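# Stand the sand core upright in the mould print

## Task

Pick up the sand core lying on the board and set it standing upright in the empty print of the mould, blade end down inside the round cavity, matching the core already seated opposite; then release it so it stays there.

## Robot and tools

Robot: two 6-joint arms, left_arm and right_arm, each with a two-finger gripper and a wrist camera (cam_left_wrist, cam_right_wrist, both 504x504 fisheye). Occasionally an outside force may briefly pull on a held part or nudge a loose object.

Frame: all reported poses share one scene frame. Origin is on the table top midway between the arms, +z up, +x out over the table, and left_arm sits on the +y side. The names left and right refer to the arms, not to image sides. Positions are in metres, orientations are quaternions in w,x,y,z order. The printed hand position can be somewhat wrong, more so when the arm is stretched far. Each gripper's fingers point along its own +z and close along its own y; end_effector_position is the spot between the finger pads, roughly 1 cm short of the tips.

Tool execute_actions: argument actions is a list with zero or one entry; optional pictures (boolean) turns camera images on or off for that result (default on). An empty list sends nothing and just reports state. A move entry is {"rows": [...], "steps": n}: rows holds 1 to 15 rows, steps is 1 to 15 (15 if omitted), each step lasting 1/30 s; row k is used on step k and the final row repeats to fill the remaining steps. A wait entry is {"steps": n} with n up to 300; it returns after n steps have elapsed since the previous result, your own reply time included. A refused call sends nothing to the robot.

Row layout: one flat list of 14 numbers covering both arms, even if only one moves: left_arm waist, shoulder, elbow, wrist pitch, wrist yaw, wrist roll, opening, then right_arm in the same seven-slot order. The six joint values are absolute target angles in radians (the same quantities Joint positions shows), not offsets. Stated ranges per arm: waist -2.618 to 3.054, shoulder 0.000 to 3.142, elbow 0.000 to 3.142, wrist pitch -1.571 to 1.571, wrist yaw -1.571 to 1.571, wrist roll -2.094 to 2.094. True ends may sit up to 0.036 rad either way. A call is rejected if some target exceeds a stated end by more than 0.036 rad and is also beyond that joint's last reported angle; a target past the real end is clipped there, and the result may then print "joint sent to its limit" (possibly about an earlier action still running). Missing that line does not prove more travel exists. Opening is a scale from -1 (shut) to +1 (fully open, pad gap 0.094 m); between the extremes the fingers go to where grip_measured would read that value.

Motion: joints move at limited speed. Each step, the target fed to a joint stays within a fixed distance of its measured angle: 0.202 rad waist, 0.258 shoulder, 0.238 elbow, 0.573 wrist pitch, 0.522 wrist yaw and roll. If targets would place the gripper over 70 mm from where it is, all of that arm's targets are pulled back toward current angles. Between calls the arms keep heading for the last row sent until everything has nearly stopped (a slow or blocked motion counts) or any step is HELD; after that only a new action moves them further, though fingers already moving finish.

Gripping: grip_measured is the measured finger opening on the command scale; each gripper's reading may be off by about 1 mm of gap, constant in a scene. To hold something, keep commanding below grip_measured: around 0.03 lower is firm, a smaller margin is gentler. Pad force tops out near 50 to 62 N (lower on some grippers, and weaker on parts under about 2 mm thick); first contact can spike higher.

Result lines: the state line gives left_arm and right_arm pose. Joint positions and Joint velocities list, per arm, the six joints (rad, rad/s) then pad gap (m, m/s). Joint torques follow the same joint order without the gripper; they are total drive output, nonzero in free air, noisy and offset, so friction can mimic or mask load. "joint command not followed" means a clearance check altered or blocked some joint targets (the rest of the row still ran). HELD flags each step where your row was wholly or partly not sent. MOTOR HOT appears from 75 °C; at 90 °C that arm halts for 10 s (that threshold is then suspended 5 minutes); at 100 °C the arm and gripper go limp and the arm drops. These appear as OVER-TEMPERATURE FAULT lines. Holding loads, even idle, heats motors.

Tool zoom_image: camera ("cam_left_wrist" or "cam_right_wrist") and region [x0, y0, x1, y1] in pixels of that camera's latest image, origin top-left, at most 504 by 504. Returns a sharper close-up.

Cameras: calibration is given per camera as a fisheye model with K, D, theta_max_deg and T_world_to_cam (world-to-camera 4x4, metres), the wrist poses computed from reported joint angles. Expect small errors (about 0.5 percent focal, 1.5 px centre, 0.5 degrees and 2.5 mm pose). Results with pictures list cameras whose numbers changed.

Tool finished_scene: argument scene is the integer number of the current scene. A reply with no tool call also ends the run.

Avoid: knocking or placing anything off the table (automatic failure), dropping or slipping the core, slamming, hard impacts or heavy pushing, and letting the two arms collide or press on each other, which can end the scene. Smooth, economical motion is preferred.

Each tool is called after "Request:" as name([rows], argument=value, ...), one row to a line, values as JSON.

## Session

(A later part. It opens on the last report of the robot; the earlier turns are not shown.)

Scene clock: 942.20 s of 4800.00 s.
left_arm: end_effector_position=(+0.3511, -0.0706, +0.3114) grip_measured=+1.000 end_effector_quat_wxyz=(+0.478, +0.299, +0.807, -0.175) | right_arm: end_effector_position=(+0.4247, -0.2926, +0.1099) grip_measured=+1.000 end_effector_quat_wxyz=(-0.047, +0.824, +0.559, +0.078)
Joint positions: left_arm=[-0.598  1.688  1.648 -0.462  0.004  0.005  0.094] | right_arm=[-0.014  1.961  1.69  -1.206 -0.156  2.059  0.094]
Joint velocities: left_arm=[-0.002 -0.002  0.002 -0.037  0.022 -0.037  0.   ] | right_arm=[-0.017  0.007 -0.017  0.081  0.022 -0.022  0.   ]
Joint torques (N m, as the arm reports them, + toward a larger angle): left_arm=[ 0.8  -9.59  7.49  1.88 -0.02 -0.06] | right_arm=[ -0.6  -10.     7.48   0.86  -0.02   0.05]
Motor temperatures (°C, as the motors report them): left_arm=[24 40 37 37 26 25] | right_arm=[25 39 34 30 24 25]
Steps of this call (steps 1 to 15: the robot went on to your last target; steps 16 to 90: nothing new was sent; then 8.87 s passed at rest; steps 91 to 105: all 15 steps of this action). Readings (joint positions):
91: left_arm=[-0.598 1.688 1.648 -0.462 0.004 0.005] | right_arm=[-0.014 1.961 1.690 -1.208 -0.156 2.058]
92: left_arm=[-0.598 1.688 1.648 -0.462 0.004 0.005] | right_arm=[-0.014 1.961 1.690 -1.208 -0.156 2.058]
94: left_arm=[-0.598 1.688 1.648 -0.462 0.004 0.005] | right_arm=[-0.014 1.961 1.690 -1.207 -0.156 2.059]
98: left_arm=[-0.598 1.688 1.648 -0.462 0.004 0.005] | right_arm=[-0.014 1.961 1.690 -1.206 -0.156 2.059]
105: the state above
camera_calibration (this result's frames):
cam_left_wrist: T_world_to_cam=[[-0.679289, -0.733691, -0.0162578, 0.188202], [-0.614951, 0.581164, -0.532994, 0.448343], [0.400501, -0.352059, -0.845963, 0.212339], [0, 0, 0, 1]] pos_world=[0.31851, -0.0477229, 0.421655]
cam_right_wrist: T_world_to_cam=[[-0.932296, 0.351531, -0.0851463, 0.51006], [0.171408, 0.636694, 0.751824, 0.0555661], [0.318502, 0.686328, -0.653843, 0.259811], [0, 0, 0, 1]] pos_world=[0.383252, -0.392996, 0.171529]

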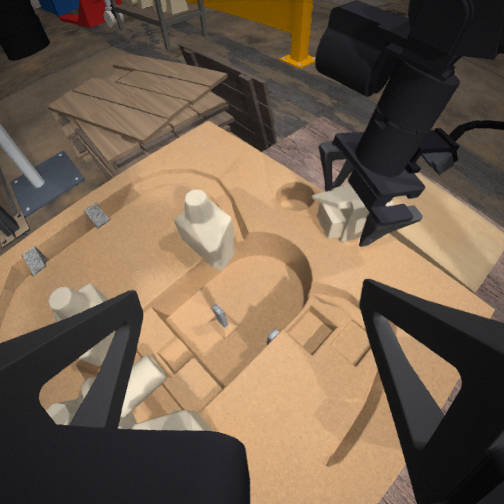

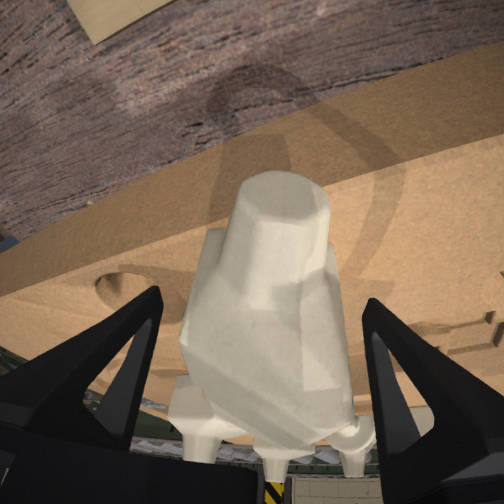

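Request:
execute_actions([
  {"rows": [[-0.59,1.69,1.66,-0.45,0,0,1,-0.02,1.95,1.72,-1.24,-0.15,2.065,1],[-0.59,1.69,1.66,-0.45,0,0,1,-0.02,1.95,1.75,-1.28,-0.15,2.065,1],[-0.59,1.69,1.66,-0.45,0,0,1,-0.02,1.95,1.79,-1.32,-0.15,2.065,1],[-0.59,1.69,1.66,-0.45,0,0,1,-0.02,1.95,1.83,-1.36,-0.15,2.065,1],[-0.59,1.69,1.66,-0.45,0,0,1,-0.02,1.95,1.87,-1.4,-0.15,2.065,1],[-0.59,1.69,1.66,-0.45,0,0,1,-0.02,1.95,1.91,-1.43,-0.15,2.065,1],[-0.59,1.69,1.66,-0.45,0,0,1,-0.02,1.94,1.94,-1.45,-0.15,2.065,1],[-0.59,1.69,1.66,-0.45,0,0,1,-0.02,1.92,1.96,-1.45,-0.15,2.065,1],[-0.59,1.69,1.66,-0.45,0,0,1,-0.03,1.9,1.96,-1.42,-0.16,2.03,1],[-0.59,1.69,1.66,-0.45,0,0,1,-0.05,1.87,1.95,-1.35,-0.19,1.97,1],[-0.59,1.69,1.66,-0.45,0,0,1,-0.07,1.84,1.93,-1.26,-0.23,1.9,1],[-0.59,1.69,1.66,-0.45,0,0,1,-0.09,1.81,1.9,-1.16,-0.28,1.82,1],[-0.59,1.69,1.66,-0.45,0,0,1,-0.11,1.78,1.86,-1.06,-0.33,1.74,1],[-0.59,1.69,1.66,-0.45,0,0,1,-0.13,1.76,1.82,-0.96,-0.38,1.66,1],[-0.59,1.69,1.66,-0.45,0,0,1,-0.15,1.74,1.78,-0.86,-0.43,1.58,1]], "steps": 15},
], pictures=false)

Request:
execute_actions([
  {"rows": [[-0.59,1.69,1.66,-0.45,0,0,1,-0.17,1.72,1.74,-0.76,-0.49,1.5,1],[-0.59,1.69,1.66,-0.45,0,0,1,-0.19,1.71,1.7,-0.66,-0.55,1.42,1],[-0.59,1.69,1.66,-0.45,0,0,1,-0.21,1.7,1.65,-0.56,-0.61,1.34,1],[-0.59,1.69,1.66,-0.45,0,0,1,-0.23,1.7,1.6,-0.46,-0.67,1.26,1],[-0.59,1.69,1.66,-0.45,0,0,1,-0.25,1.7,1.55,-0.36,-0.73,1.18,1],[-0.59,1.69,1.66,-0.45,0,0,1,-0.27,1.7,1.5,-0.26,-0.79,1.1,1],[-0.59,1.69,1.66,-0.45,0,0,1,-0.29,1.7,1.45,-0.16,-0.85,1.02,1],[-0.59,1.69,1.66,-0.45,0,0,1,-0.31,1.7,1.4,-0.06,-0.91,0.94,1],[-0.59,1.69,1.66,-0.45,0,0,1,-0.33,1.7,1.35,0.04,-0.97,0.86,1],[-0.59,1.69,1.66,-0.45,0,0,1,-0.35,1.7,1.3,0.14,-1.03,0.78,1],[-0.59,1.69,1.66,-0.45,0,0,1,-0.37,1.7,1.25,0.24,-1.09,0.7,1],[-0.59,1.69,1.66,-0.45,0,0,1,-0.39,1.7,1.2,0.34,-1.15,0.62,1],[-0.59,1.69,1.66,-0.45,0,0,1,-0.405,1.71,1.15,0.44,-1.21,0.54,1],[-0.59,1.69,1.66,-0.45,0,0,1,-0.415,1.72,1.1,0.54,-1.27,0.46,1],[-0.59,1.69,1.66,-0.45,0,0,1,-0.422,1.73,1.05,0.64,-1.33,0.38,1]], "steps": 15},
], pictures=false)

Request:
execute_actions([
  {"rows": [[-0.59,1.69,1.66,-0.45,0,0,1,-0.425,1.74,1.01,0.73,-1.38,0.3,1],[-0.59,1.69,1.66,-0.45,0,0,1,-0.425,1.75,0.98,0.81,-1.42,0.23,1],[-0.59,1.69,1.66,-0.45,0,0,1,-0.425,1.76,0.95,0.88,-1.46,0.16,1],[-0.59,1.69,1.66,-0.45,0,0,1,-0.425,1.77,0.92,0.94,-1.49,0.1,1],[-0.59,1.69,1.66,-0.45,0,0,1,-0.425,1.78,0.9,0.99,-1.503,0.05,1],[-0.59,1.69,1.66,-0.45,0,0,1,-0.425,1.79,0.88,1.03,-1.503,0.01,1],[-0.59,1.69,1.66,-0.45,0,0,1,-0.425,1.8,0.86,1.06,-1.503,-0.008,1],[-0.59,1.69,1.66,-0.45,0,0,1,-0.425,1.81,0.845,1.08,-1.503,-0.008,1],[-0.59,1.69,1.66,-0.45,0,0,1,-0.425,1.825,0.83,1.09,-1.503,-0.008,1],[-0.59,1.69,1.66,-0.45,0,0,1,-0.425,1.84,0.82,1.1,-1.503,-0.008,1],[-0.59,1.69,1.66,-0.45,0,0,1,-0.425,1.855,0.81,1.1,-1.503,-0.008,1],[-0.59,1.69,1.66,-0.45,0,0,1,-0.425,1.87,0.8,1.1,-1.503,-0.008,1],[-0.59,1.69,1.66,-0.45,0,0,1,-0.425,1.88,0.79,1.1,-1.503,-0.008,1],[-0.59,1.69,1.66,-0.45,0,0,1,-0.425,1.885,0.788,1.1,-1.503,-0.008,1]], "steps": 15},
], pictures=false)

Request:
execute_actions([
  {"steps": 15},
])

Scene clock: 1001.77 s of 4800.00 s.
left_arm: end_effector_position=(+0.3511, -0.0706, +0.3114) grip_measured=+1.000 end_effector_quat_wxyz=(+0.478, +0.299, +0.807, -0.175) | right_arm: end_effector_position=(+0.4659, -0.3039, +0.2381) grip_measured=+1.000 end_effector_quat_wxyz=(+0.035, +0.737, +0.617, +0.274)
Joint positions: left_arm=[-0.598  1.688  1.648 -0.462  0.004  0.005  0.094] | right_arm=[-0.1    1.793  1.856 -1.144 -0.282  1.836  0.094]
Joint velocities: left_arm=[ 0.002  0.002 -0.002 -0.022  0.007 -0.066  0.   ] | right_arm=[-0.696 -0.916 -0.906  2.044 -1.004 -1.648  0.   ]
Joint torques (N m, as the arm reports them, + toward a larger angle): left_arm=[ 0.79 -9.6   7.5   1.87 -0.03 -0.06] | right_arm=[-0.79 -8.08  5.8   1.32 -0.1  -0.1 ]
Motor temperatures (°C, as the motors report them): left_arm=[24 40 37 37 26 25] | right_arm=[25 39 35 29 24 25]
Steps of this call (steps 1 to 15: the robot went on to your last target; steps 16 to 90: nothing new was sent; then 56.07 s passed at rest; steps 91 to 105: all 15 steps of this action). Readings (joint positions):
91: left_arm=[-0.598 1.688 1.648 -0.462 0.004 0.005] | right_arm=[-0.014 1.961 1.690 -1.208 -0.156 2.059]
92: left_arm=[-0.598 1.688 1.648 -0.462 0.004 0.005] | right_arm=[-0.014 1.961 1.697 -1.217 -0.156 2.059]
94: left_arm=[-0.598 1.688 1.648 -0.462 0.004 0.005] | right_arm=[-0.014 1.961 1.738 -1.258 -0.156 2.059]
98: left_arm=[-0.598 1.688 1.648 -0.462 0.004 0.005] | right_arm=[-0.014 1.958 1.891 -1.349 -0.156 2.059]
105: the state above

Scene clock: 1002.27 s of 4800.00 s.
left_arm: end_effector_position=(+0.3511, -0.0706, +0.3114) grip_measured=+1.000 end_effector_quat_wxyz=(+0.478, +0.299, +0.807, -0.175) | right_arm: end_effector_position=(+0.5034, -0.3356, +0.2476) grip_measured=+1.000 end_effector_quat_wxyz=(+0.394, +0.087, +0.758, +0.513)
Joint positions: left_arm=[-0.598  1.688  1.648 -0.462  0.004  0.005  0.094] | right_arm=[-0.401  1.705  1.143  0.221 -1.061  0.729  0.094]
Joint velocities: left_arm=[-0.002 -0.012 -0.012 -0.022 -0.066  0.022  0.   ] | right_arm=[-0.432  0.144 -1.37   2.864 -1.678 -2.322  0.   ]
Joint torques (N m, as the arm reports them, + toward a larger angle): left_arm=[ 0.79 -9.59  7.51  1.88 -0.03 -0.06] | right_arm=[ 0.42 -6.87  7.46  1.76 -0.29 -0.08]
Motor temperatures (°C, as the motors report them): left_arm=[24 40 37 37 26 25] | right_arm=[25 39 34 29 24 25]
Steps of this call (steps 1 to 15: all 15 steps of this action). Readings (joint positions):
1: left_arm=[-0.598 1.688 1.648 -0.462 0.004 0.005] | right_arm=[-0.125 1.764 1.823 -1.071 -0.319 1.775]
2: left_arm=[-0.598 1.688 1.648 -0.462 0.004 0.005] | right_arm=[-0.149 1.738 1.787 -0.993 -0.360 1.710]
4: left_arm=[-0.598 1.688 1.648 -0.462 0.004 0.005] | right_arm=[-0.192 1.704 1.706 -0.819 -0.453 1.572]
8: left_arm=[-0.598 1.688 1.648 -0.462 0.004 0.005] | right_arm=[-0.268 1.693 1.506 -0.440 -0.665 1.275]
15: the state above

Scene clock: 1002.77 s of 4800.00 s.
left_arm: end_effector_position=(+0.3511, -0.0706, +0.3114) grip_measured=+1.000 end_effector_quat_wxyz=(+0.478, +0.299, +0.807, -0.175) | right_arm: end_effector_position=(+0.4280, -0.2996, +0.1867) grip_measured=+1.000 end_effector_quat_wxyz=(+0.580, -0.375, +0.600, +0.403)
Joint positions: left_arm=[-0.598  1.688  1.648 -0.462  0.004  0.005  0.094] | right_arm=[-0.425  1.863  0.806  1.045 -1.474  0.038  0.094]
Joint velocities: left_arm=[ 0.007  0.007  0.007  0.051  0.022 -0.007  0.   ] | right_arm=[ 0.007  0.325 -0.208  0.242 -0.037 -0.242  0.   ]
Joint torques (N m, as the arm reports them, + toward a larger angle): left_arm=[ 0.79 -9.58  7.5   1.88 -0.03 -0.06] | right_arm=[ 0.08 -7.66  5.73  1.9  -0.1  -0.12]
Motor temperatures (°C, as the motors report them): left_arm=[24 40 37 37 26 25] | right_arm=[25 39 34 29 24 25]
Steps of this call (steps 1 to 15: all 15 steps of this action). Readings (joint positions):
1: left_arm=[-0.598 1.688 1.648 -0.462 0.004 0.005] | right_arm=[-0.413 1.712 1.097 0.318 -1.117 0.650]
2: left_arm=[-0.598 1.688 1.648 -0.462 0.004 0.005] | right_arm=[-0.421 1.721 1.054 0.411 -1.171 0.572]
4: left_arm=[-0.598 1.688 1.648 -0.462 0.004 0.005] | right_arm=[-0.425 1.743 0.982 0.583 -1.270 0.421]
8: left_arm=[-0.598 1.688 1.648 -0.462 0.004 0.005] | right_arm=[-0.425 1.784 0.883 0.847 -1.402 0.184]
15: the state above

Scene clock: 1003.27 s of 4800.00 s.
left_arm: end_effector_position=(+0.3511, -0.0706, +0.3114) grip_measured=+1.000 end_effector_quat_wxyz=(+0.478, +0.299, +0.807, -0.175) | right_arm: end_effector_position=(+0.4246, -0.2983, +0.1829) grip_measured=+1.000 end_effector_quat_wxyz=(+0.590, -0.397, +0.585, +0.391)
Joint positions: left_arm=[-0.598  1.688  1.648 -0.462  0.004  0.005  0.094] | right_arm=[-0.425  1.879  0.796  1.095 -1.49   0.001  0.094]
Joint velocities: left_arm=[ 0.002 -0.007  0.007  0.007  0.051 -0.022  0.   ] | right_arm=[ 0.007  0.002  0.007 -0.066  0.007  0.007  0.   ]
Joint torques (N m, as the arm reports them, + toward a larger angle): left_arm=[ 0.78 -9.59  7.49  1.88 -0.03 -0.06] | right_arm=[-0.06 -7.36  5.37  1.7  -0.06 -0.18]
Motor temperatures (°C, as the motors report them): left_arm=[24 40 37 37 26 25] | right_arm=[25 38 34 29 24 25]
Steps of this call (steps 1 to 15: the robot went on to your last target). Readings (joint positions):
1: left_arm=[-0.598 1.688 1.648 -0.462 0.004 0.005] | right_arm=[-0.425 1.871 0.801 1.052 -1.478 0.030]
2: left_arm=[-0.598 1.688 1.648 -0.462 0.004 0.005] | right_arm=[-0.425 1.877 0.797 1.058 -1.480 0.024]
4: left_arm=[-0.598 1.688 1.648 -0.462 0.004 0.005] | right_arm=[-0.425 1.879 0.796 1.067 -1.484 0.016]
8: left_arm=[-0.598 1.688 1.648 -0.462 0.004 0.005] | right_arm=[-0.425 1.879 0.796 1.086 -1.488 0.006]
15: the state above
camera_calibration (this result's frames):
cam_left_wrist: T_world_to_cam=[[-0.679289, -0.733691, -0.0162578, 0.188202], [-0.614951, 0.581164, -0.532994, 0.448343], [0.400501, -0.352059, -0.845963, 0.212339], [0, 0, 0, 1]] pos_world=[0.31851, -0.0477229, 0.421655]
cam_right_wrist: T_world_to_cam=[[0.948926, -0.312682, 0.0420611, -0.501949], [-0.164377, -0.603777, -0.780021, 0.0570014], [0.269294, 0.733269, -0.624338, 0.340969], [0, 0, 0, 1]] pos_world=[0.393861, -0.372556, 0.278455]

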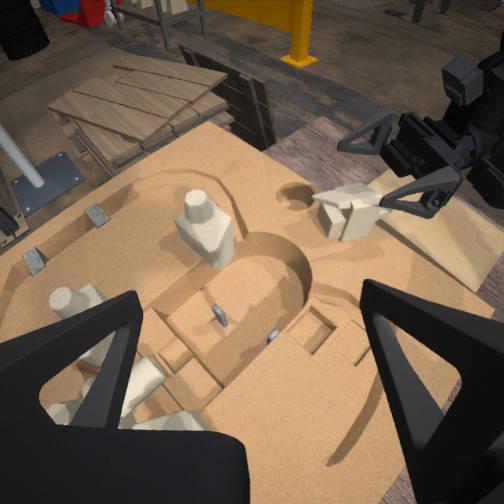

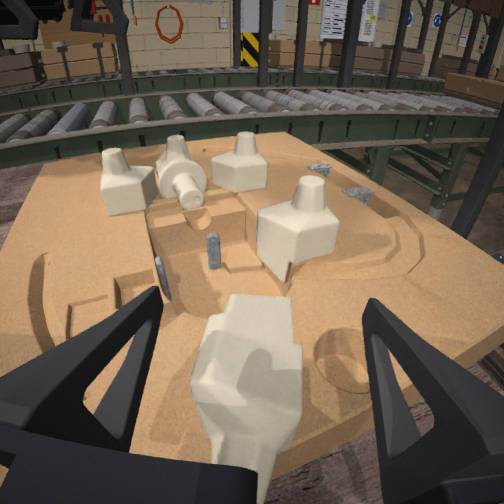

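Request:
execute_actions([
  {"rows": [[-0.59,1.69,1.66,-0.45,0,0,1,-0.42,1.9,0.786,1.13,-1.51,-0.008,1],[-0.59,1.69,1.66,-0.45,0,0,1,-0.415,1.915,0.784,1.15,-1.51,-0.008,1],[-0.59,1.69,1.66,-0.45,0,0,1,-0.412,1.93,0.781,1.17,-1.51,-0.008,1],[-0.59,1.69,1.66,-0.45,0,0,1,-0.412,1.945,0.778,1.19,-1.51,-0.008,1],[-0.59,1.69,1.66,-0.45,0,0,1,-0.412,1.96,0.775,1.205,-1.51,-0.008,1],[-0.59,1.69,1.66,-0.45,0,0,1,-0.412,1.975,0.772,1.22,-1.51,-0.008,1],[-0.59,1.69,1.66,-0.45,0,0,1,-0.412,1.99,0.769,1.235,-1.51,-0.008,1],[-0.59,1.69,1.66,-0.45,0,0,1,-0.412,2.005,0.766,1.245,-1.51,-0.008,1],[-0.59,1.69,1.66,-0.45,0,0,1,-0.412,2.015,0.764,1.25,-1.51,-0.008,1],[-0.59,1.69,1.66,-0.45,0,0,1,-0.412,2.022,0.764,1.25,-1.51,-0.008,1]], "steps": 15},
], pictures=false)

Request:
execute_actions([
  {"steps": 6},
])

Request:
zoom_image(camera="cam_left_wrist", region=[300, 110, 460, 270])

Scene clock: 1023.37 s of 4800.00 s.
left_arm: end_effector_position=(+0.3511, -0.0706, +0.3114) grip_measured=+1.000 end_effector_quat_wxyz=(+0.478, +0.299, +0.807, -0.175) | right_arm: end_effector_position=(+0.4249, -0.2983, +0.1431) grip_measured=+1.000 end_effector_quat_wxyz=(+0.582, -0.392, +0.589, +0.400)
Joint positions: left_arm=[-0.598  1.688  1.648 -0.462  0.004  0.005  0.094] | right_arm=[-0.425  2.016  0.774  1.227 -1.497 -0.001  0.094]
Joint velocities: left_arm=[ 0.012 -0.007 -0.012 -0.037 -0.037 -0.051  0.   ] | right_arm=[-0.002  0.007 -0.022  0.212 -0.037 -0.066  0.   ]
Joint torques (N m, as the arm reports them, + toward a larger angle): left_arm=[ 0.78 -9.59  7.49  1.88 -0.02 -0.05] | right_arm=[ 1.26 -7.9   4.48  1.72 -0.09 -0.12]
Motor temperatures (°C, as the motors report them): left_arm=[24 40 37 37 26 25] | right_arm=[25 36 33 31 24 25]
Steps of this call (steps 1 to 15: the robot went on to your last target; steps 16 to 90: nothing new was sent; then 16.60 s passed at rest; steps 91 to 105: all 15 steps of this action). Readings (joint positions):
91: left_arm=[-0.598 1.688 1.648 -0.462 0.004 0.005] | right_arm=[-0.425 1.879 0.796 1.100 -1.491 -0.000]
92: left_arm=[-0.598 1.688 1.648 -0.462 0.004 0.005] | right_arm=[-0.425 1.882 0.796 1.110 -1.493 -0.000]
94: left_arm=[-0.598 1.688 1.648 -0.462 0.004 0.005] | right_arm=[-0.425 1.896 0.796 1.138 -1.496 -0.001]
98: left_arm=[-0.598 1.688 1.648 -0.462 0.004 0.005] | right_arm=[-0.425 1.959 0.792 1.194 -1.497 -0.001]
105: the state above

Scene clock: 1023.57 s of 4800.00 s.
left_arm: end_effector_position=(+0.3511, -0.0706, +0.3114) grip_measured=+1.000 end_effector_quat_wxyz=(+0.478, +0.299, +0.807, -0.175) | right_arm: end_effector_position=(+0.4249, -0.2983, +0.1444) grip_measured=+1.000 end_effector_quat_wxyz=(+0.586, -0.396, +0.585, +0.396)
Joint positions: left_arm=[-0.598  1.688  1.648 -0.462  0.004  0.005  0.094] | right_arm=[-0.425  2.016  0.774  1.242 -1.497 -0.001  0.094]
Joint velocities: left_arm=[-0.012  0.007  0.002  0.007 -0.037 -0.022  0.   ] | right_arm=[ 0.002  0.007 -0.002  0.037  0.007 -0.007  0.   ]
Joint torques (N m, as the arm reports them, + toward a larger angle): left_arm=[ 0.78 -9.59  7.5   1.88 -0.03 -0.06] | right_arm=[ 1.2  -7.84  4.35  1.69 -0.1  -0.12]
Motor temperatures (°C, as the motors report them): left_arm=[24 40 37 37 26 25] | right_arm=[25 36 33 31 24 25]
Steps of this call (steps 1 to 6: the robot went on to your last target). Readings (joint positions):
1: left_arm=[-0.598 1.688 1.648 -0.462 0.004 0.005] | right_arm=[-0.425 2.016 0.774 1.232 -1.497 -0.001]
2: left_arm=[-0.598 1.688 1.648 -0.462 0.004 0.005] | right_arm=[-0.425 2.016 0.774 1.235 -1.497 -0.001]
4: left_arm=[-0.598 1.688 1.648 -0.462 0.004 0.005] | right_arm=[-0.425 2.016 0.774 1.240 -1.497 -0.001]
6: the state above
camera_calibration (this result's frames):
cam_left_wrist: T_world_to_cam=[[-0.679289, -0.733691, -0.0162578, 0.188202], [-0.614951, 0.581164, -0.532994, 0.448343], [0.400501, -0.352059, -0.845963, 0.212339], [0, 0, 0, 1]] pos_world=[0.31851, -0.0477229, 0.421655]
cam_right_wrist: T_world_to_cam=[[0.951637, -0.305538, 0.0321456, -0.498212], [-0.167198, -0.60284, -0.780147, 0.0285304], [0.257743, 0.737042, -0.62477, 0.322941], [0, 0, 0, 1]] pos_world=[0.395652, -0.373044, 0.240037]

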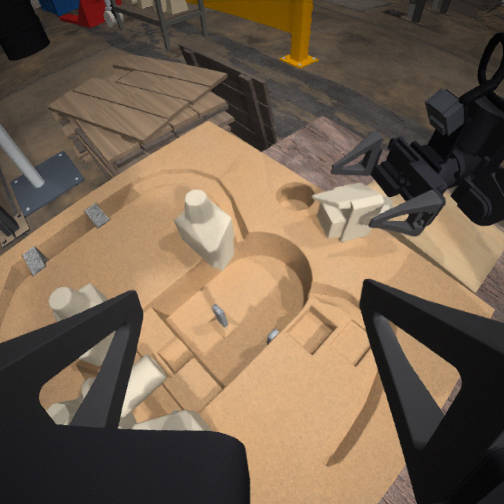

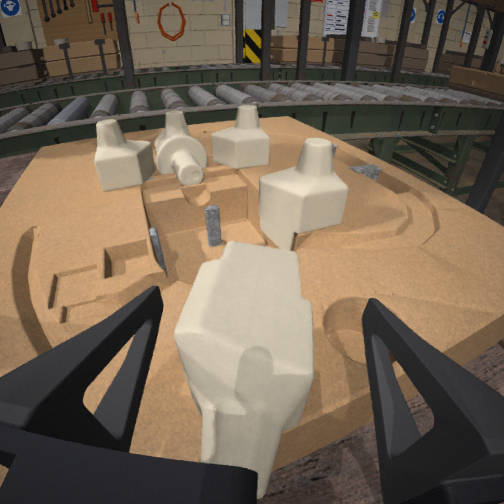

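Region (300, 110, 460, 270) of cam_left_wrist's 504x504 image, scaled by 3.150, with more detail than that image has.

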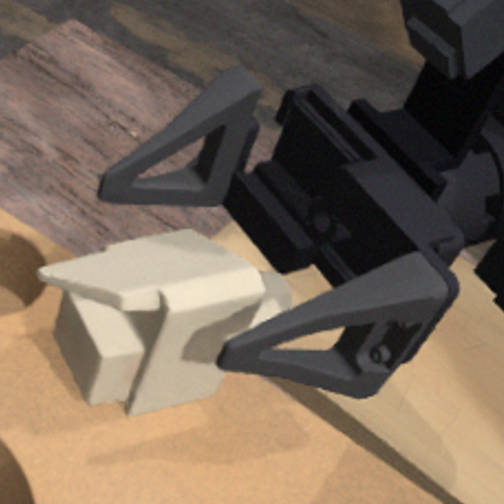

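Request:
execute_actions([
  {"rows": [[-0.59,1.69,1.66,-0.45,0,0,1,-0.415,2.022,0.755,1.27,-1.51,-0.008,1],[-0.59,1.69,1.66,-0.45,0,0,1,-0.415,2.025,0.746,1.29,-1.51,-0.008,1],[-0.59,1.69,1.66,-0.45,0,0,1,-0.415,2.03,0.738,1.305,-1.51,-0.008,1],[-0.59,1.69,1.66,-0.45,0,0,1,-0.415,2.04,0.732,1.32,-1.51,-0.008,1],[-0.59,1.69,1.66,-0.45,0,0,1,-0.415,2.05,0.728,1.335,-1.51,-0.008,1],[-0.59,1.69,1.66,-0.45,0,0,1,-0.415,2.06,0.725,1.35,-1.51,-0.008,1],[-0.59,1.69,1.66,-0.45,0,0,1,-0.415,2.07,0.723,1.36,-1.51,-0.008,1],[-0.59,1.69,1.66,-0.45,0,0,1,-0.415,2.08,0.722,1.37,-1.51,-0.008,1],[-0.59,1.69,1.66,-0.45,0,0,1,-0.415,2.09,0.721,1.38,-1.51,-0.008,1],[-0.59,1.69,1.66,-0.45,0,0,1,-0.415,2.1,0.72,1.388,-1.51,-0.008,1],[-0.59,1.69,1.66,-0.45,0,0,1,-0.415,2.11,0.72,1.395,-1.51,-0.008,1],[-0.59,1.69,1.66,-0.45,0,0,1,-0.415,2.12,0.72,1.4,-1.51,-0.008,1],[-0.59,1.69,1.66,-0.45,0,0,1,-0.415,2.128,0.72,1.402,-1.51,-0.008,1],[-0.59,1.69,1.66,-0.45,0,0,1,-0.415,2.133,0.72,1.402,-1.51,-0.008,1]], "steps": 15},
], pictures=false)

Request:
execute_actions([
  {"steps": 10},
])

Request:
zoom_image(camera="cam_left_wrist", region=[300, 110, 460, 270])

Scene clock: 1049.67 s of 4800.00 s.
left_arm: end_effector_position=(+0.3511, -0.0706, +0.3114) grip_measured=+1.000 end_effector_quat_wxyz=(+0.478, +0.299, +0.807, -0.175) | right_arm: end_effector_position=(+0.4176, -0.2959, +0.1163) grip_measured=+1.000 end_effector_quat_wxyz=(+0.584, -0.395, +0.586, +0.398)
Joint positions: left_arm=[-0.598  1.688  1.648 -0.462  0.004  0.005  0.094] | right_arm=[-0.425  2.111  0.735  1.377 -1.499  0.005  0.094]
Joint velocities: left_arm=[-0.012  0.007 -0.007 -0.007 -0.007 -0.022  0.   ] | right_arm=[-0.007  0.022 -0.027  0.066  0.007  0.154  0.   ]
Joint torques (N m, as the arm reports them, + toward a larger angle): left_arm=[ 0.79 -9.59  7.5   1.87 -0.03 -0.06] | right_arm=[ 0.85 -6.78  3.16  1.83 -0.08 -0.46]
Motor temperatures (°C, as the motors report them): left_arm=[24 40 38 37 26 25] | right_arm=[25 36 32 31 24 25]
Steps of this call (steps 1 to 30: the robot went on to your last target; steps 31 to 90: nothing new was sent; then 22.60 s passed at rest; steps 91 to 105: all 15 steps of this action). Readings (joint positions):
91: left_arm=[-0.598 1.688 1.648 -0.462 0.004 0.005] | right_arm=[-0.425 2.016 0.774 1.249 -1.498 -0.001]
92: left_arm=[-0.598 1.688 1.648 -0.462 0.004 0.005] | right_arm=[-0.425 2.016 0.772 1.255 -1.498 -0.001]
94: left_arm=[-0.598 1.688 1.648 -0.462 0.004 0.005] | right_arm=[-0.425 2.016 0.761 1.276 -1.498 -0.001]
98: left_arm=[-0.598 1.688 1.648 -0.462 0.004 0.005] | right_arm=[-0.425 2.040 0.743 1.325 -1.499 -0.001]
105: the state above

Scene clock: 1050.00 s of 4800.00 s.
left_arm: end_effector_position=(+0.3511, -0.0706, +0.3114) grip_measured=+1.000 end_effector_quat_wxyz=(+0.478, +0.299, +0.807, -0.175) | right_arm: end_effector_position=(+0.4173, -0.2958, +0.1180) grip_measured=+1.000 end_effector_quat_wxyz=(+0.589, -0.402, +0.581, +0.392)
Joint positions: left_arm=[-0.598  1.688  1.648 -0.462  0.004  0.005  0.094] | right_arm=[-0.425  2.111  0.735  1.397 -1.501  0.003  0.094]
Joint velocities: left_arm=[-0.012  0.007 -0.002 -0.066  0.007  0.007  0.   ] | right_arm=[-0.022 -0.007  0.002  0.051 -0.095 -0.037  0.   ]
Joint torques (N m, as the arm reports them, + toward a larger angle): left_arm=[ 0.8  -9.61  7.51  1.88 -0.02 -0.06] | right_arm=[ 0.87 -6.67  3.05  1.72 -0.04 -0.15]
Motor temperatures (°C, as the motors report them): left_arm=[24 40 38 37 26 25] | right_arm=[25 36 32 31 24 25]
Steps of this call (steps 1 to 10: the robot went on to your last target). Readings (joint positions):
1: left_arm=[-0.598 1.688 1.648 -0.462 0.004 0.005] | right_arm=[-0.425 2.111 0.735 1.383 -1.499 0.005]
2: left_arm=[-0.598 1.688 1.648 -0.462 0.004 0.005] | right_arm=[-0.425 2.111 0.735 1.387 -1.500 0.005]
4: left_arm=[-0.598 1.688 1.648 -0.462 0.004 0.005] | right_arm=[-0.425 2.111 0.735 1.392 -1.501 0.005]
8: left_arm=[-0.598 1.688 1.648 -0.462 0.004 0.005] | right_arm=[-0.425 2.111 0.735 1.396 -1.501 0.003]
10: the state above
camera_calibration (this result's frames):
cam_left_wrist: T_world_to_cam=[[-0.679289, -0.733691, -0.0162578, 0.188202], [-0.614951, 0.581164, -0.532994, 0.448343], [0.400501, -0.352059, -0.845963, 0.212339], [0, 0, 0, 1]] pos_world=[0.31851, -0.0477229, 0.421655]
cam_right_wrist: T_world_to_cam=[[0.951896, -0.302428, 0.049307, -0.49061], [-0.152526, -0.607208, -0.779765, 0.000683511], [0.265762, 0.734735, -0.624127, 0.302489], [0, 0, 0, 1]] pos_world=[0.386724, -0.370208, 0.213515]

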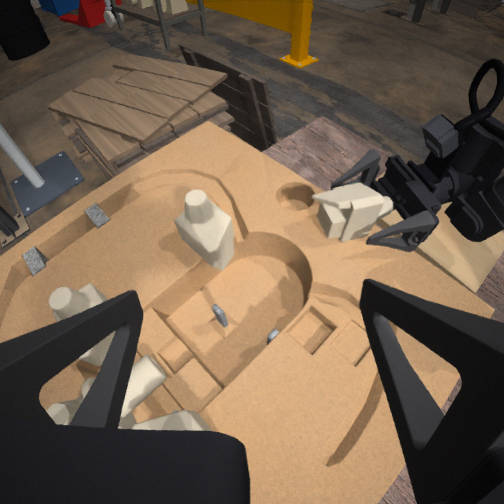

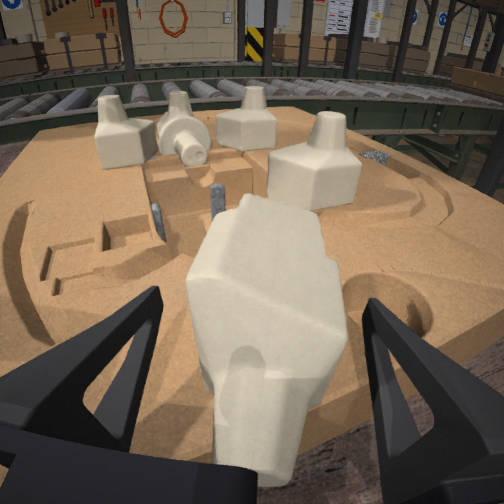

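Region (300, 110, 460, 270) of cam_left_wrist's 504x504 image, scaled by 3.150, with more detail than that image has.

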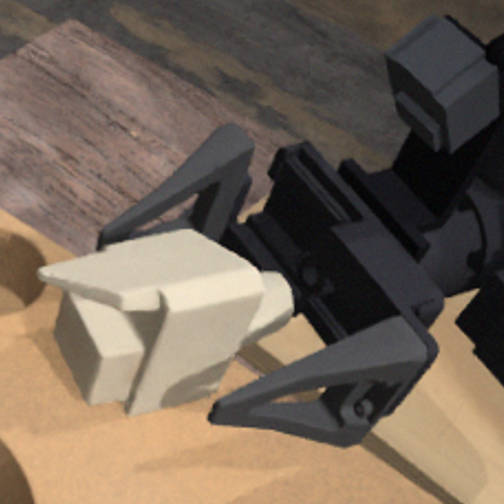

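Request:
execute_actions([
  {"rows": [[-0.59,1.69,1.66,-0.45,0,0,1,-0.42,2.11,0.73,1.39,-1.505,-0.008,0.9],[-0.59,1.69,1.66,-0.45,0,0,1,-0.42,2.11,0.73,1.385,-1.505,-0.008,0.8],[-0.59,1.69,1.66,-0.45,0,0,1,-0.42,2.11,0.73,1.38,-1.505,-0.008,0.7],[-0.59,1.69,1.66,-0.45,0,0,1,-0.42,2.11,0.73,1.372,-1.505,-0.008,0.6],[-0.59,1.69,1.66,-0.45,0,0,1,-0.42,2.11,0.73,1.366,-1.505,-0.008,0.5],[-0.59,1.69,1.66,-0.45,0,0,1,-0.42,2.11,0.73,1.366,-1.505,-0.008,0.42],[-0.59,1.69,1.66,-0.45,0,0,1,-0.42,2.11,0.73,1.366,-1.505,-0.008,0.36],[-0.59,1.69,1.66,-0.45,0,0,1,-0.42,2.11,0.73,1.366,-1.505,-0.008,0.32],[-0.59,1.69,1.66,-0.45,0,0,1,-0.42,2.11,0.73,1.366,-1.505,-0.008,0.29],[-0.59,1.69,1.66,-0.45,0,0,1,-0.42,2.11,0.73,1.366,-1.505,-0.008,0.26],[-0.59,1.69,1.66,-0.45,0,0,1,-0.42,2.11,0.73,1.366,-1.505,-0.008,0.235],[-0.59,1.69,1.66,-0.45,0,0,1,-0.42,2.11,0.73,1.366,-1.505,-0.008,0.21],[-0.59,1.69,1.66,-0.45,0,0,1,-0.42,2.11,0.73,1.366,-1.505,-0.008,0.19],[-0.59,1.69,1.66,-0.45,0,0,1,-0.42,2.11,0.73,1.366,-1.505,-0.008,0.17],[-0.59,1.69,1.66,-0.45,0,0,1,-0.42,2.11,0.73,1.366,-1.505,-0.008,0.15]], "steps": 15},
], pictures=false)

Request:
execute_actions([
  {"steps": 8},
])

Request:
zoom_image(camera="cam_left_wrist", region=[300, 110, 460, 270])

Scene clock: 1074.47 s of 4800.00 s.
left_arm: end_effector_position=(+0.3511, -0.0706, +0.3114) grip_measured=+1.000 end_effector_quat_wxyz=(+0.478, +0.299, +0.807, -0.175) | right_arm: end_effector_position=(+0.4198, -0.2968, +0.1174) grip_measured=+0.184 end_effector_quat_wxyz=(+0.591, -0.397, +0.585, +0.389)
Joint positions: left_arm=[-0.598  1.688  1.648 -0.462  0.004  0.005  0.094] | right_arm=[-0.425  2.111  0.735  1.39  -1.485 -0.001  0.056]
Joint velocities: left_arm=[ 0.002 -0.017  0.007  0.051  0.007 -0.051  0.   ] | right_arm=[ 0.012 -0.007 -0.012 -0.007 -0.007  0.095  0.   ]
Joint torques (N m, as the arm reports them, + toward a larger angle): left_arm=[ 0.78 -9.58  7.48  1.88 -0.03 -0.06] | right_arm=[ 0.45 -8.59  4.    1.46 -0.17 -0.14]
Motor temperatures (°C, as the motors report them): left_arm=[24 41 38 37 26 25] | right_arm=[25 35 32 31 24 25]
Steps of this call (steps 1 to 30: the robot went on to your last target; steps 31 to 90: nothing new was sent; then 20.97 s passed at rest; steps 91 to 105: all 15 steps of this action). Readings (joint positions):
91: left_arm=[-0.598 1.688 1.648 -0.462 0.004 0.005] | right_arm=[-0.425 2.111 0.735 1.399 -1.501 0.003]
92: left_arm=[-0.598 1.688 1.648 -0.462 0.004 0.005] | right_arm=[-0.425 2.111 0.735 1.399 -1.501 0.003]
94: left_arm=[-0.598 1.688 1.648 -0.462 0.004 0.005] | right_arm=[-0.425 2.111 0.735 1.398 -1.501 0.002]
98: left_arm=[-0.598 1.688 1.648 -0.462 0.004 0.005] | right_arm=[-0.425 2.111 0.735 1.391 -1.499 0.001]
105: the state above

Scene clock: 1074.73 s of 4800.00 s.
left_arm: end_effector_position=(+0.3511, -0.0706, +0.3114) grip_measured=+1.000 end_effector_quat_wxyz=(+0.478, +0.299, +0.807, -0.175) | right_arm: end_effector_position=(+0.4198, -0.2968, +0.1174) grip_measured=+0.184 end_effector_quat_wxyz=(+0.591, -0.397, +0.585, +0.389)
Joint positions: left_arm=[-0.598  1.688  1.648 -0.462  0.004  0.005  0.094] | right_arm=[-0.425  2.111  0.735  1.39  -1.485 -0.001  0.056]
Joint velocities: left_arm=[-0.012  0.002 -0.012 -0.022 -0.081  0.007  0.   ] | right_arm=[-0.002 -0.007 -0.002 -0.125 -0.081 -0.095  0.   ]
Joint torques (N m, as the arm reports them, + toward a larger angle): left_arm=[ 0.79 -9.59  7.49  1.88 -0.03 -0.05] | right_arm=[ 0.4  -8.62  4.14  1.45 -0.14 -0.14]
Motor temperatures (°C, as the motors report them): left_arm=[24 41 38 37 26 25] | right_arm=[25 35 32 31 24 25]
Steps of this call (steps 1 to 8: the robot went on to your last target). Readings (joint positions):
1: left_arm=[-0.598 1.688 1.648 -0.462 0.004 0.005] | right_arm=[-0.425 2.111 0.735 1.390 -1.485 -0.001]
2: left_arm=[-0.598 1.688 1.648 -0.462 0.004 0.005] | right_arm=[-0.425 2.111 0.735 1.390 -1.485 -0.001]
4: left_arm=[-0.598 1.688 1.648 -0.462 0.004 0.005] | right_arm=[-0.425 2.111 0.735 1.390 -1.485 -0.001]
8: the state above
camera_calibration (this result's frames):
cam_left_wrist: T_world_to_cam=[[-0.679289, -0.733691, -0.0162578, 0.188202], [-0.614951, 0.581164, -0.532994, 0.448343], [0.400501, -0.352059, -0.845963, 0.212339], [0, 0, 0, 1]] pos_world=[0.31851, -0.0477229, 0.421655]
cam_right_wrist: T_world_to_cam=[[0.947326, -0.316969, 0.0458666, -0.495293], [-0.164336, -0.603998, -0.779859, 0.00592928], [0.274895, 0.731243, -0.624273, 0.297366], [0, 0, 0, 1]] pos_world=[0.388435, -0.370858, 0.212979]

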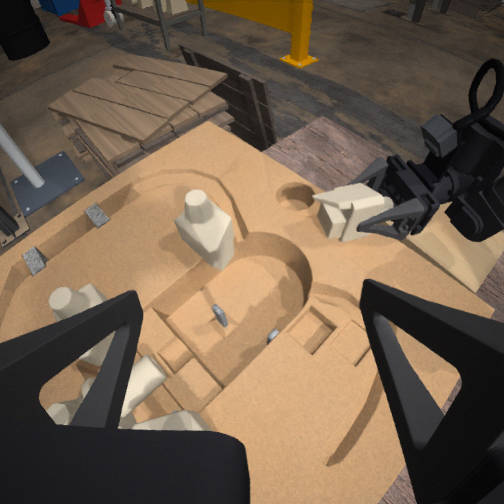

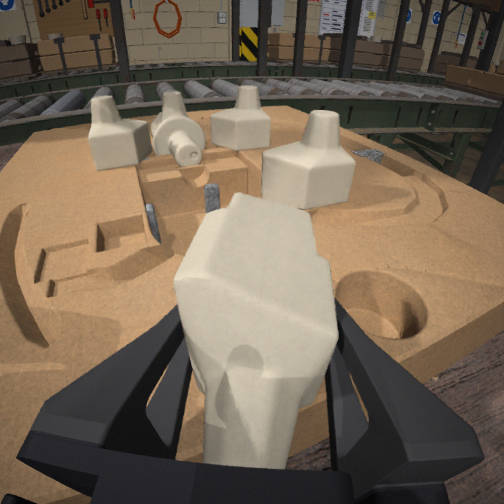

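Region (300, 110, 460, 270) of cam_left_wrist's 504x504 image, scaled by 3.150, with more detail than that image has.

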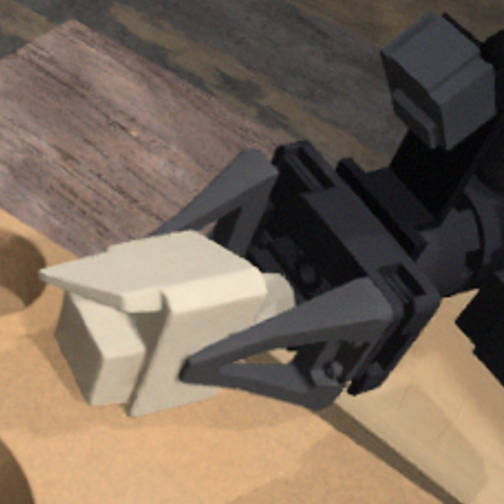

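Request:
execute_actions([
  {"rows": [[-0.6,1.66,1.62,-0.4,0,0,1,-0.425,2.09,0.74,1.4,-1.49,0,0.15],[-0.615,1.63,1.58,-0.35,0,0,1,-0.425,2.07,0.745,1.39,-1.49,0,0.15],[-0.63,1.6,1.54,-0.3,0,0,1,-0.425,2.045,0.75,1.37,-1.49,0,0.15],[-0.645,1.57,1.5,-0.25,0,0,1,-0.425,2.015,0.76,1.34,-1.49,0,0.15],[-0.66,1.53,1.45,-0.2,0,0,1,-0.425,1.98,0.77,1.3,-1.49,0,0.15],[-0.675,1.49,1.4,-0.15,0,0,1,-0.425,1.945,0.78,1.25,-1.49,0,0.15],[-0.69,1.45,1.35,-0.1,0,0,1,-0.425,1.91,0.79,1.2,-1.49,0,0.15],[-0.705,1.41,1.3,-0.05,0,0,1,-0.425,1.875,0.8,1.15,-1.49,0,0.15],[-0.72,1.37,1.25,0.0,0,0,1,-0.425,1.84,0.82,1.09,-1.48,0,0.15],[-0.735,1.33,1.2,0.06,0,0,1,-0.425,1.805,0.84,1.02,-1.46,0,0.15],[-0.75,1.3,1.15,0.12,0,0,1,-0.425,1.77,0.86,0.95,-1.43,0.02,0.15],[-0.765,1.27,1.1,0.18,0,0,1,-0.425,1.74,0.89,0.87,-1.39,0.04,0.15],[-0.78,1.25,1.05,0.24,0,0,1,-0.425,1.71,0.92,0.79,-1.34,0.06,0.15],[-0.79,1.24,1.0,0.3,0,0,1,-0.425,1.69,0.95,0.71,-1.29,0.08,0.15],[-0.8,1.24,0.95,0.36,0,0,1,-0.425,1.67,0.98,0.63,-1.24,0.1,0.15]], "steps": 15},
], pictures=false)

Request:
execute_actions([
  {"rows": [[-0.8,1.24,0.9,0.42,0,0,1,-0.425,1.65,1.01,0.55,-1.19,0.12,0.15],[-0.8,1.25,0.85,0.48,0,0,1,-0.425,1.64,1.04,0.47,-1.14,0.14,0.15],[-0.8,1.26,0.8,0.54,0,0,1,-0.425,1.63,1.07,0.39,-1.09,0.16,0.15],[-0.8,1.27,0.75,0.6,0,0,1,-0.425,1.62,1.1,0.31,-1.04,0.18,0.15],[-0.8,1.28,0.7,0.66,0,0,1,-0.425,1.62,1.13,0.23,-0.99,0.2,0.15],[-0.8,1.29,0.65,0.72,0,0,1,-0.425,1.62,1.16,0.15,-0.94,0.22,0.15],[-0.8,1.3,0.6,0.78,0,0,1,-0.425,1.62,1.19,0.07,-0.89,0.24,0.15],[-0.8,1.31,0.56,0.83,0,0,1,-0.425,1.62,1.22,-0.01,-0.84,0.26,0.15],[-0.8,1.32,0.52,0.88,0,0,1,-0.425,1.62,1.25,-0.09,-0.79,0.28,0.15],[-0.8,1.33,0.49,0.92,0,0,1,-0.425,1.62,1.28,-0.17,-0.74,0.3,0.15],[-0.8,1.34,0.46,0.95,0,0,1,-0.42,1.62,1.31,-0.25,-0.69,0.32,0.15],[-0.8,1.35,0.44,0.97,0,0,1,-0.41,1.62,1.34,-0.33,-0.64,0.34,0.15],[-0.8,1.36,0.42,0.97,0,0,1,-0.4,1.62,1.37,-0.41,-0.59,0.36,0.15],[-0.8,1.37,0.41,0.97,0,0,1,-0.38,1.62,1.4,-0.49,-0.54,0.38,0.15],[-0.8,1.38,0.4,0.97,0,0,1,-0.36,1.62,1.43,-0.57,-0.49,0.4,0.15]], "steps": 15},
], pictures=false)

Request:
execute_actions([
  {"rows": [[-0.8,1.39,0.39,0.97,0,0,1,-0.34,1.63,1.46,-0.65,-0.44,0.42,0.15],[-0.8,1.4,0.385,0.97,0,0,1,-0.32,1.64,1.49,-0.73,-0.39,0.44,0.15],[-0.8,1.41,0.38,0.97,0,0,1,-0.3,1.65,1.52,-0.81,-0.34,0.46,0.15],[-0.8,1.42,0.375,0.97,0,0,1,-0.27,1.66,1.55,-0.89,-0.29,0.48,0.15],[-0.8,1.42,0.375,0.97,0,0,1,-0.24,1.67,1.58,-0.97,-0.24,0.5,0.15],[-0.8,1.42,0.375,0.97,0,0,1,-0.21,1.68,1.61,-1.05,-0.19,0.52,0.15],[-0.8,1.42,0.375,0.97,0,0,1,-0.18,1.69,1.64,-1.13,-0.14,0.54,0.15],[-0.8,1.42,0.375,0.97,0,0,1,-0.15,1.7,1.67,-1.21,-0.09,0.56,0.15],[-0.8,1.42,0.375,0.97,0,0,1,-0.12,1.71,1.7,-1.29,-0.05,0.58,0.15],[-0.8,1.42,0.375,0.97,0,0,1,-0.09,1.72,1.72,-1.36,-0.02,0.6,0.15],[-0.8,1.42,0.375,0.97,0,0,1,-0.06,1.73,1.73,-1.42,0,0.62,0.15],[-0.8,1.42,0.375,0.97,0,0,1,-0.03,1.74,1.735,-1.46,0.01,0.63,0.15],[-0.8,1.42,0.375,0.97,0,0,1,0.0,1.75,1.735,-1.49,0.01,0.63,0.15],[-0.8,1.42,0.375,0.97,0,0,1,0.03,1.76,1.735,-1.49,0.01,0.63,0.15],[-0.8,1.42,0.375,0.97,0,0,1,0.06,1.77,1.735,-1.49,0.01,0.63,0.15]], "steps": 15},
], pictures=false)

Request:
execute_actions([
  {"rows": [[-0.8,1.42,0.375,0.97,0,0,1,0.095,1.775,1.735,-1.49,0.01,0.63,0.15],[-0.8,1.42,0.375,0.97,0,0,1,0.13,1.775,1.735,-1.49,0.01,0.63,0.15],[-0.8,1.42,0.375,0.97,0,0,1,0.165,1.775,1.735,-1.49,0.01,0.63,0.15],[-0.8,1.42,0.375,0.97,0,0,1,0.2,1.775,1.735,-1.49,0.01,0.63,0.15],[-0.8,1.42,0.375,0.97,0,0,1,0.235,1.775,1.735,-1.49,0.01,0.63,0.15],[-0.8,1.42,0.375,0.97,0,0,1,0.27,1.775,1.735,-1.49,0.01,0.63,0.15],[-0.8,1.42,0.375,0.97,0,0,1,0.305,1.775,1.735,-1.49,0.01,0.63,0.15],[-0.8,1.42,0.375,0.97,0,0,1,0.34,1.775,1.735,-1.49,0.01,0.63,0.15],[-0.8,1.42,0.375,0.97,0,0,1,0.375,1.775,1.735,-1.49,0.01,0.63,0.15],[-0.8,1.42,0.375,0.97,0,0,1,0.41,1.775,1.735,-1.49,0.01,0.63,0.15],[-0.8,1.42,0.375,0.97,0,0,1,0.44,1.775,1.735,-1.49,0.01,0.63,0.15],[-0.8,1.42,0.375,0.97,0,0,1,0.465,1.775,1.735,-1.49,0.01,0.63,0.15],[-0.8,1.42,0.375,0.97,0,0,1,0.485,1.775,1.735,-1.49,0.01,0.63,0.15],[-0.8,1.42,0.375,0.97,0,0,1,0.5,1.775,1.735,-1.49,0.01,0.63,0.15],[-0.8,1.42,0.375,0.97,0,0,1,0.506,1.775,1.735,-1.49,0.01,0.63,0.15]], "steps": 15},
], pictures=false)

Request:
execute_actions([
  {"steps": 12},
])

Scene clock: 1144.27 s of 4800.00 s.
left_arm: end_effector_position=(+0.2370, -0.0748, +0.3631) grip_measured=+1.000 end_effector_quat_wxyz=(+0.618, +0.313, +0.661, -0.289) | right_arm: end_effector_position=(+0.4436, -0.3064, +0.2409) grip_measured=+0.184 end_effector_quat_wxyz=(+0.610, -0.371, +0.598, +0.364)
Joint positions: left_arm=[-0.776  1.256  1.058  0.128  0.     0.005  0.094] | right_arm=[-0.425  1.742  0.898  0.899 -1.4    0.036  0.056]
Joint velocities: left_arm=[-0.33  -0.589 -1.282  1.883 -0.022 -0.037  0.   ] | right_arm=[-0.007 -0.784  0.896 -1.912  0.886  0.359 -0.   ]
Joint torques (N m, as the arm reports them, + toward a larger angle): left_arm=[-0.31 -3.18  4.68  1.26  0.   -0.04] | right_arm=[ 0.01 -9.31  9.91  1.95  0.21  0.04]
Motor temperatures (°C, as the motors report them): left_arm=[24 41 38 37 26 25] | right_arm=[25 37 31 31 25 25]
Steps of this call (steps 1 to 15: the robot went on to your last target; steps 16 to 90: nothing new was sent; then 66.03 s passed at rest; steps 91 to 105: all 15 steps of this action). Readings (joint positions):
91: left_arm=[-0.598 1.688 1.645 -0.455 0.004 0.005] | right_arm=[-0.425 2.111 0.735 1.391 -1.485 -0.001]
92: left_arm=[-0.599 1.682 1.632 -0.435 0.004 0.005] | right_arm=[-0.425 2.109 0.735 1.390 -1.485 -0.001]
94: left_arm=[-0.606 1.649 1.572 -0.379 0.001 0.005] | right_arm=[-0.425 2.096 0.735 1.369 -1.485 -0.001]
98: left_arm=[-0.664 1.515 1.386 -0.240 -0.001 0.005] | right_arm=[-0.425 1.990 0.743 1.256 -1.486 -0.001]
105: the state above

Scene clock: 1144.77 s of 4800.00 s.
left_arm: end_effector_position=(+0.2108, -0.0545, +0.1921) grip_measured=+1.000 end_effector_quat_wxyz=(+0.608, +0.322, +0.665, -0.291) | right_arm: end_effector_position=(+0.5139, -0.3885, +0.2494) grip_measured=+0.183 end_effector_quat_wxyz=(+0.446, +0.096, +0.839, +0.296)
Joint positions: left_arm=[-0.794  1.36   0.424  0.845  0.001  0.005  0.094] | right_arm=[-0.409  1.647  1.337 -0.27  -0.675  0.311  0.056]
Joint velocities: left_arm=[-0.017  0.217 -0.344  0.652 -0.051 -0.022  0.   ] | right_arm=[ 0.271  0.007  0.833 -2.469  1.663  0.652 -0.   ]
Joint torques (N m, as the arm reports them, + toward a larger angle): left_arm=[-0.53 -4.51  5.64  2.15  0.   -0.06] | right_arm=[ 2.89 -9.89 12.85  2.78 -0.79 -0.03]
Motor temperatures (°C, as the motors report them): left_arm=[24 41 38 37 26 25] | right_arm=[25 37 32 31 25 25]
Steps of this call (steps 1 to 15: all 15 steps of this action). Readings (joint positions):
1: left_arm=[-0.785 1.241 1.013 0.193 0.001 0.005] | right_arm=[-0.425 1.718 0.930 0.832 -1.365 0.050]
2: left_arm=[-0.791 1.236 0.966 0.259 0.001 0.005] | right_arm=[-0.425 1.697 0.962 0.763 -1.326 0.065]
4: left_arm=[-0.794 1.240 0.865 0.380 0.001 0.005] | right_arm=[-0.425 1.666 1.024 0.620 -1.241 0.098]
8: left_arm=[-0.794 1.284 0.649 0.594 0.001 0.005] | right_arm=[-0.425 1.647 1.144 0.315 -1.053 0.172]
15: the state above

Scene clock: 1145.27 s of 4800.00 s.
left_arm: end_effector_position=(+0.2101, -0.0537, +0.1840) grip_measured=+1.000 end_effector_quat_wxyz=(+0.615, +0.319, +0.658, -0.294) | right_arm: end_effector_position=(+0.3874, -0.3073, +0.1809) grip_measured=+0.182 end_effector_quat_wxyz=(+0.070, +0.228, +0.969, +0.059)
Joint positions: left_arm=[-0.794  1.411  0.388  0.953  0.001  0.005  0.094] | right_arm=[ 0.002  1.75   1.697 -1.346 -0.063  0.585  0.056]
Joint velocities: left_arm=[-0.017 -0.012  0.002  0.007  0.037 -0.022  0.   ] | right_arm=[ 0.808  0.212  0.037 -1.121  0.403  0.242 -0.   ]
Joint torques (N m, as the arm reports them, + toward a larger angle): left_arm=[-0.53 -4.29  4.58  1.98  0.   -0.06] | right_arm=[ 0.88 -7.08 11.    1.34  0.01  0.01]
Motor temperatures (°C, as the motors report them): left_arm=[24 41 38 37 26 25] | right_arm=[25 37 32 31 25 25]
Steps of this call (steps 1 to 15: all 15 steps of this action). Readings (joint positions):
1: left_arm=[-0.794 1.368 0.414 0.865 0.001 0.005] | right_arm=[-0.396 1.647 1.366 -0.352 -0.620 0.331]
2: left_arm=[-0.794 1.375 0.406 0.882 0.001 0.005] | right_arm=[-0.379 1.647 1.396 -0.433 -0.567 0.351]
4: left_arm=[-0.794 1.392 0.398 0.910 0.001 0.005] | right_arm=[-0.333 1.653 1.459 -0.593 -0.467 0.391]
8: left_arm=[-0.794 1.410 0.388 0.933 0.001 0.005] | right_arm=[-0.213 1.686 1.585 -0.901 -0.279 0.471]
15: the state above

Scene clock: 1145.77 s of 4800.00 s.
left_arm: end_effector_position=(+0.2102, -0.0537, +0.1852) grip_measured=+1.000 end_effector_quat_wxyz=(+0.617, +0.318, +0.657, -0.295) | right_arm: end_effector_position=(+0.3030, -0.1724, +0.1656) grip_measured=+0.182 end_effector_quat_wxyz=(+0.002, +0.007, +1.000, +0.007)
Joint positions: left_arm=[-0.794  1.411  0.388  0.957  0.001  0.005  0.094] | right_arm=[ 0.489  1.788  1.697 -1.47  -0.009  0.62   0.056]
Joint velocities: left_arm=[-0.017  0.007 -0.002 -0.037 -0.007  0.007  0.   ] | right_arm=[ 0.515  0.002 -0.037 -0.066 -0.081 -0.022  0.   ]
Joint torques (N m, as the arm reports them, + toward a larger angle): left_arm=[-0.53 -4.27  4.6   1.99  0.   -0.06] | right_arm=[-1.45 -8.62 10.94  0.51  0.19  0.07]
Motor temperatures (°C, as the motors report them): left_arm=[24 41 37 37 26 25] | right_arm=[25 37 32 31 25 25]
Steps of this call (steps 1 to 15: all 15 steps of this action). Readings (joint positions):
1: left_arm=[-0.794 1.411 0.388 0.954 0.001 0.005] | right_arm=[0.031 1.758 1.697 -1.381 -0.050 0.593]
2: left_arm=[-0.794 1.411 0.388 0.955 0.001 0.005] | right_arm=[0.063 1.767 1.697 -1.409 -0.039 0.599]
4: left_arm=[-0.794 1.411 0.388 0.956 0.001 0.005] | right_arm=[0.129 1.781 1.697 -1.442 -0.023 0.607]
8: left_arm=[-0.794 1.411 0.388 0.957 0.001 0.005] | right_arm=[0.272 1.788 1.697 -1.462 -0.011 0.616]
15: the state above

Scene clock: 1146.17 s of 4800.00 s.
left_arm: end_effector_position=(+0.2102, -0.0537, +0.1852) grip_measured=+1.000 end_effector_quat_wxyz=(+0.617, +0.318, +0.657, -0.295) | right_arm: end_effector_position=(+0.2971, -0.1678, +0.1656) grip_measured=+0.182 end_effector_quat_wxyz=(-0.001, -0.004, +1.000, +0.003)
Joint positions: left_arm=[-0.794  1.411  0.388  0.957  0.001  0.005  0.094] | right_arm=[ 0.512  1.788  1.697 -1.478 -0.006  0.621  0.056]
Joint velocities: left_arm=[ 0.007 -0.007 -0.002 -0.022 -0.022  0.007  0.   ] | right_arm=[-0.002  0.007 -0.002 -0.007 -0.081 -0.051  0.001]
Joint torques (N m, as the arm reports them, + toward a larger angle): left_arm=[-0.55 -4.3   4.6   1.99  0.   -0.06] | right_arm=[-0.53 -8.91 10.77  0.55  0.17  0.06]
Motor temperatures (°C, as the motors report them): left_arm=[24 41 37 37 26 25] | right_arm=[25 37 32 31 25 25]
Steps of this call (steps 1 to 12: the robot went on to your last target). Readings (joint positions):
1: left_arm=[-0.794 1.411 0.388 0.957 0.001 0.005] | right_arm=[0.503 1.788 1.697 -1.471 -0.010 0.620]
2: left_arm=[-0.794 1.411 0.388 0.957 0.001 0.005] | right_arm=[0.511 1.788 1.697 -1.473 -0.011 0.620]
4: left_arm=[-0.794 1.411 0.388 0.957 0.001 0.005] | right_arm=[0.513 1.788 1.697 -1.475 -0.010 0.620]
8: left_arm=[-0.794 1.411 0.388 0.957 0.001 0.005] | right_arm=[0.512 1.788 1.697 -1.478 -0.007 0.621]
12: the state above
camera_calibration (this result's frames):
cam_left_wrist: T_world_to_cam=[[-0.799964, -0.599068, -0.0342795, 0.1387], [-0.301411, 0.450572, -0.840319, 0.268556], [0.518854, -0.661893, -0.541007, 0.0699499], [0, 0, 0, 1]] pos_world=[0.155607, 0.00838617, 0.268271]
cam_right_wrist: T_world_to_cam=[[0.0386718, -0.996304, -0.0767046, -0.164097], [-0.778356, -0.0781716, 0.622937, 0.139657], [-0.626631, 0.0356134, -0.778502, 0.443523], [0, 0, 0, 1]] pos_world=[0.392974, -0.168368, 0.245699]

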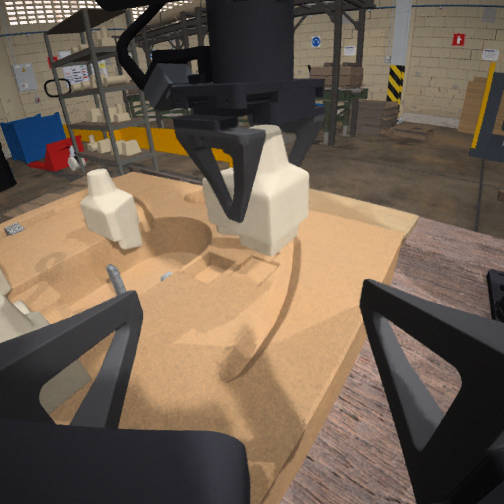

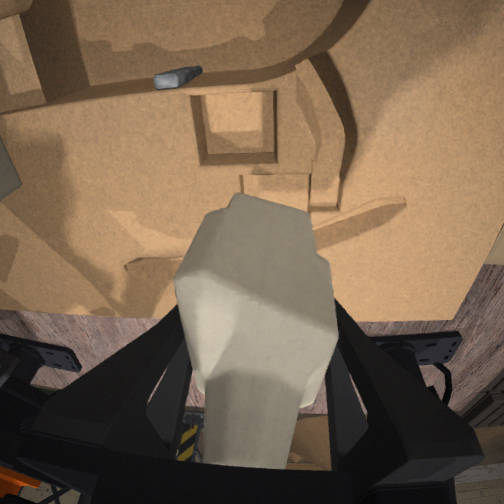

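Request:
zoom_image(camera="cam_right_wrist", region=[130, 30, 370, 270])

Request:
zoom_image(camera="cam_left_wrist", region=[150, 110, 340, 300])

Region (130, 30, 370, 270) of cam_right_wrist's 504x504 image, scaled by 2.100, with more detail than that image has.

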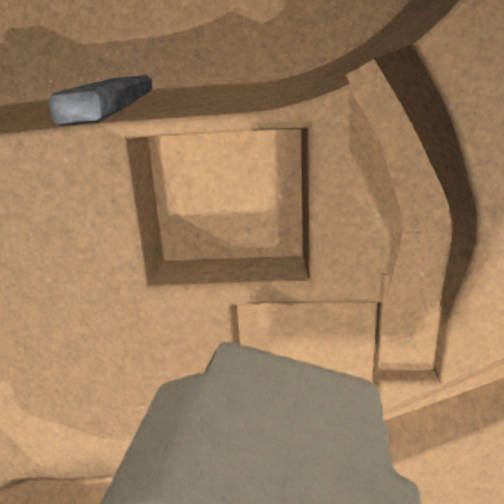

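Region (150, 110, 340, 300) of cam_left_wrist's 504x504 image, scaled by 2.653, with more detail than that image has.

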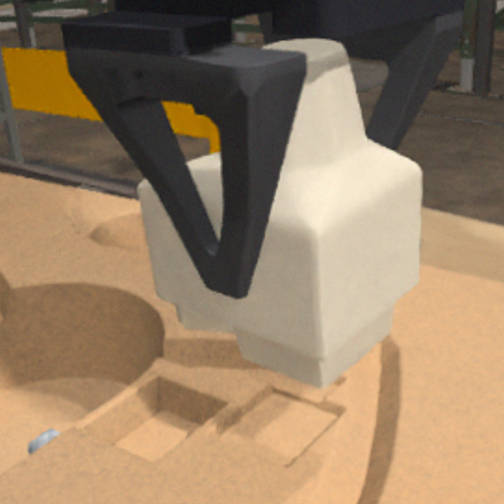

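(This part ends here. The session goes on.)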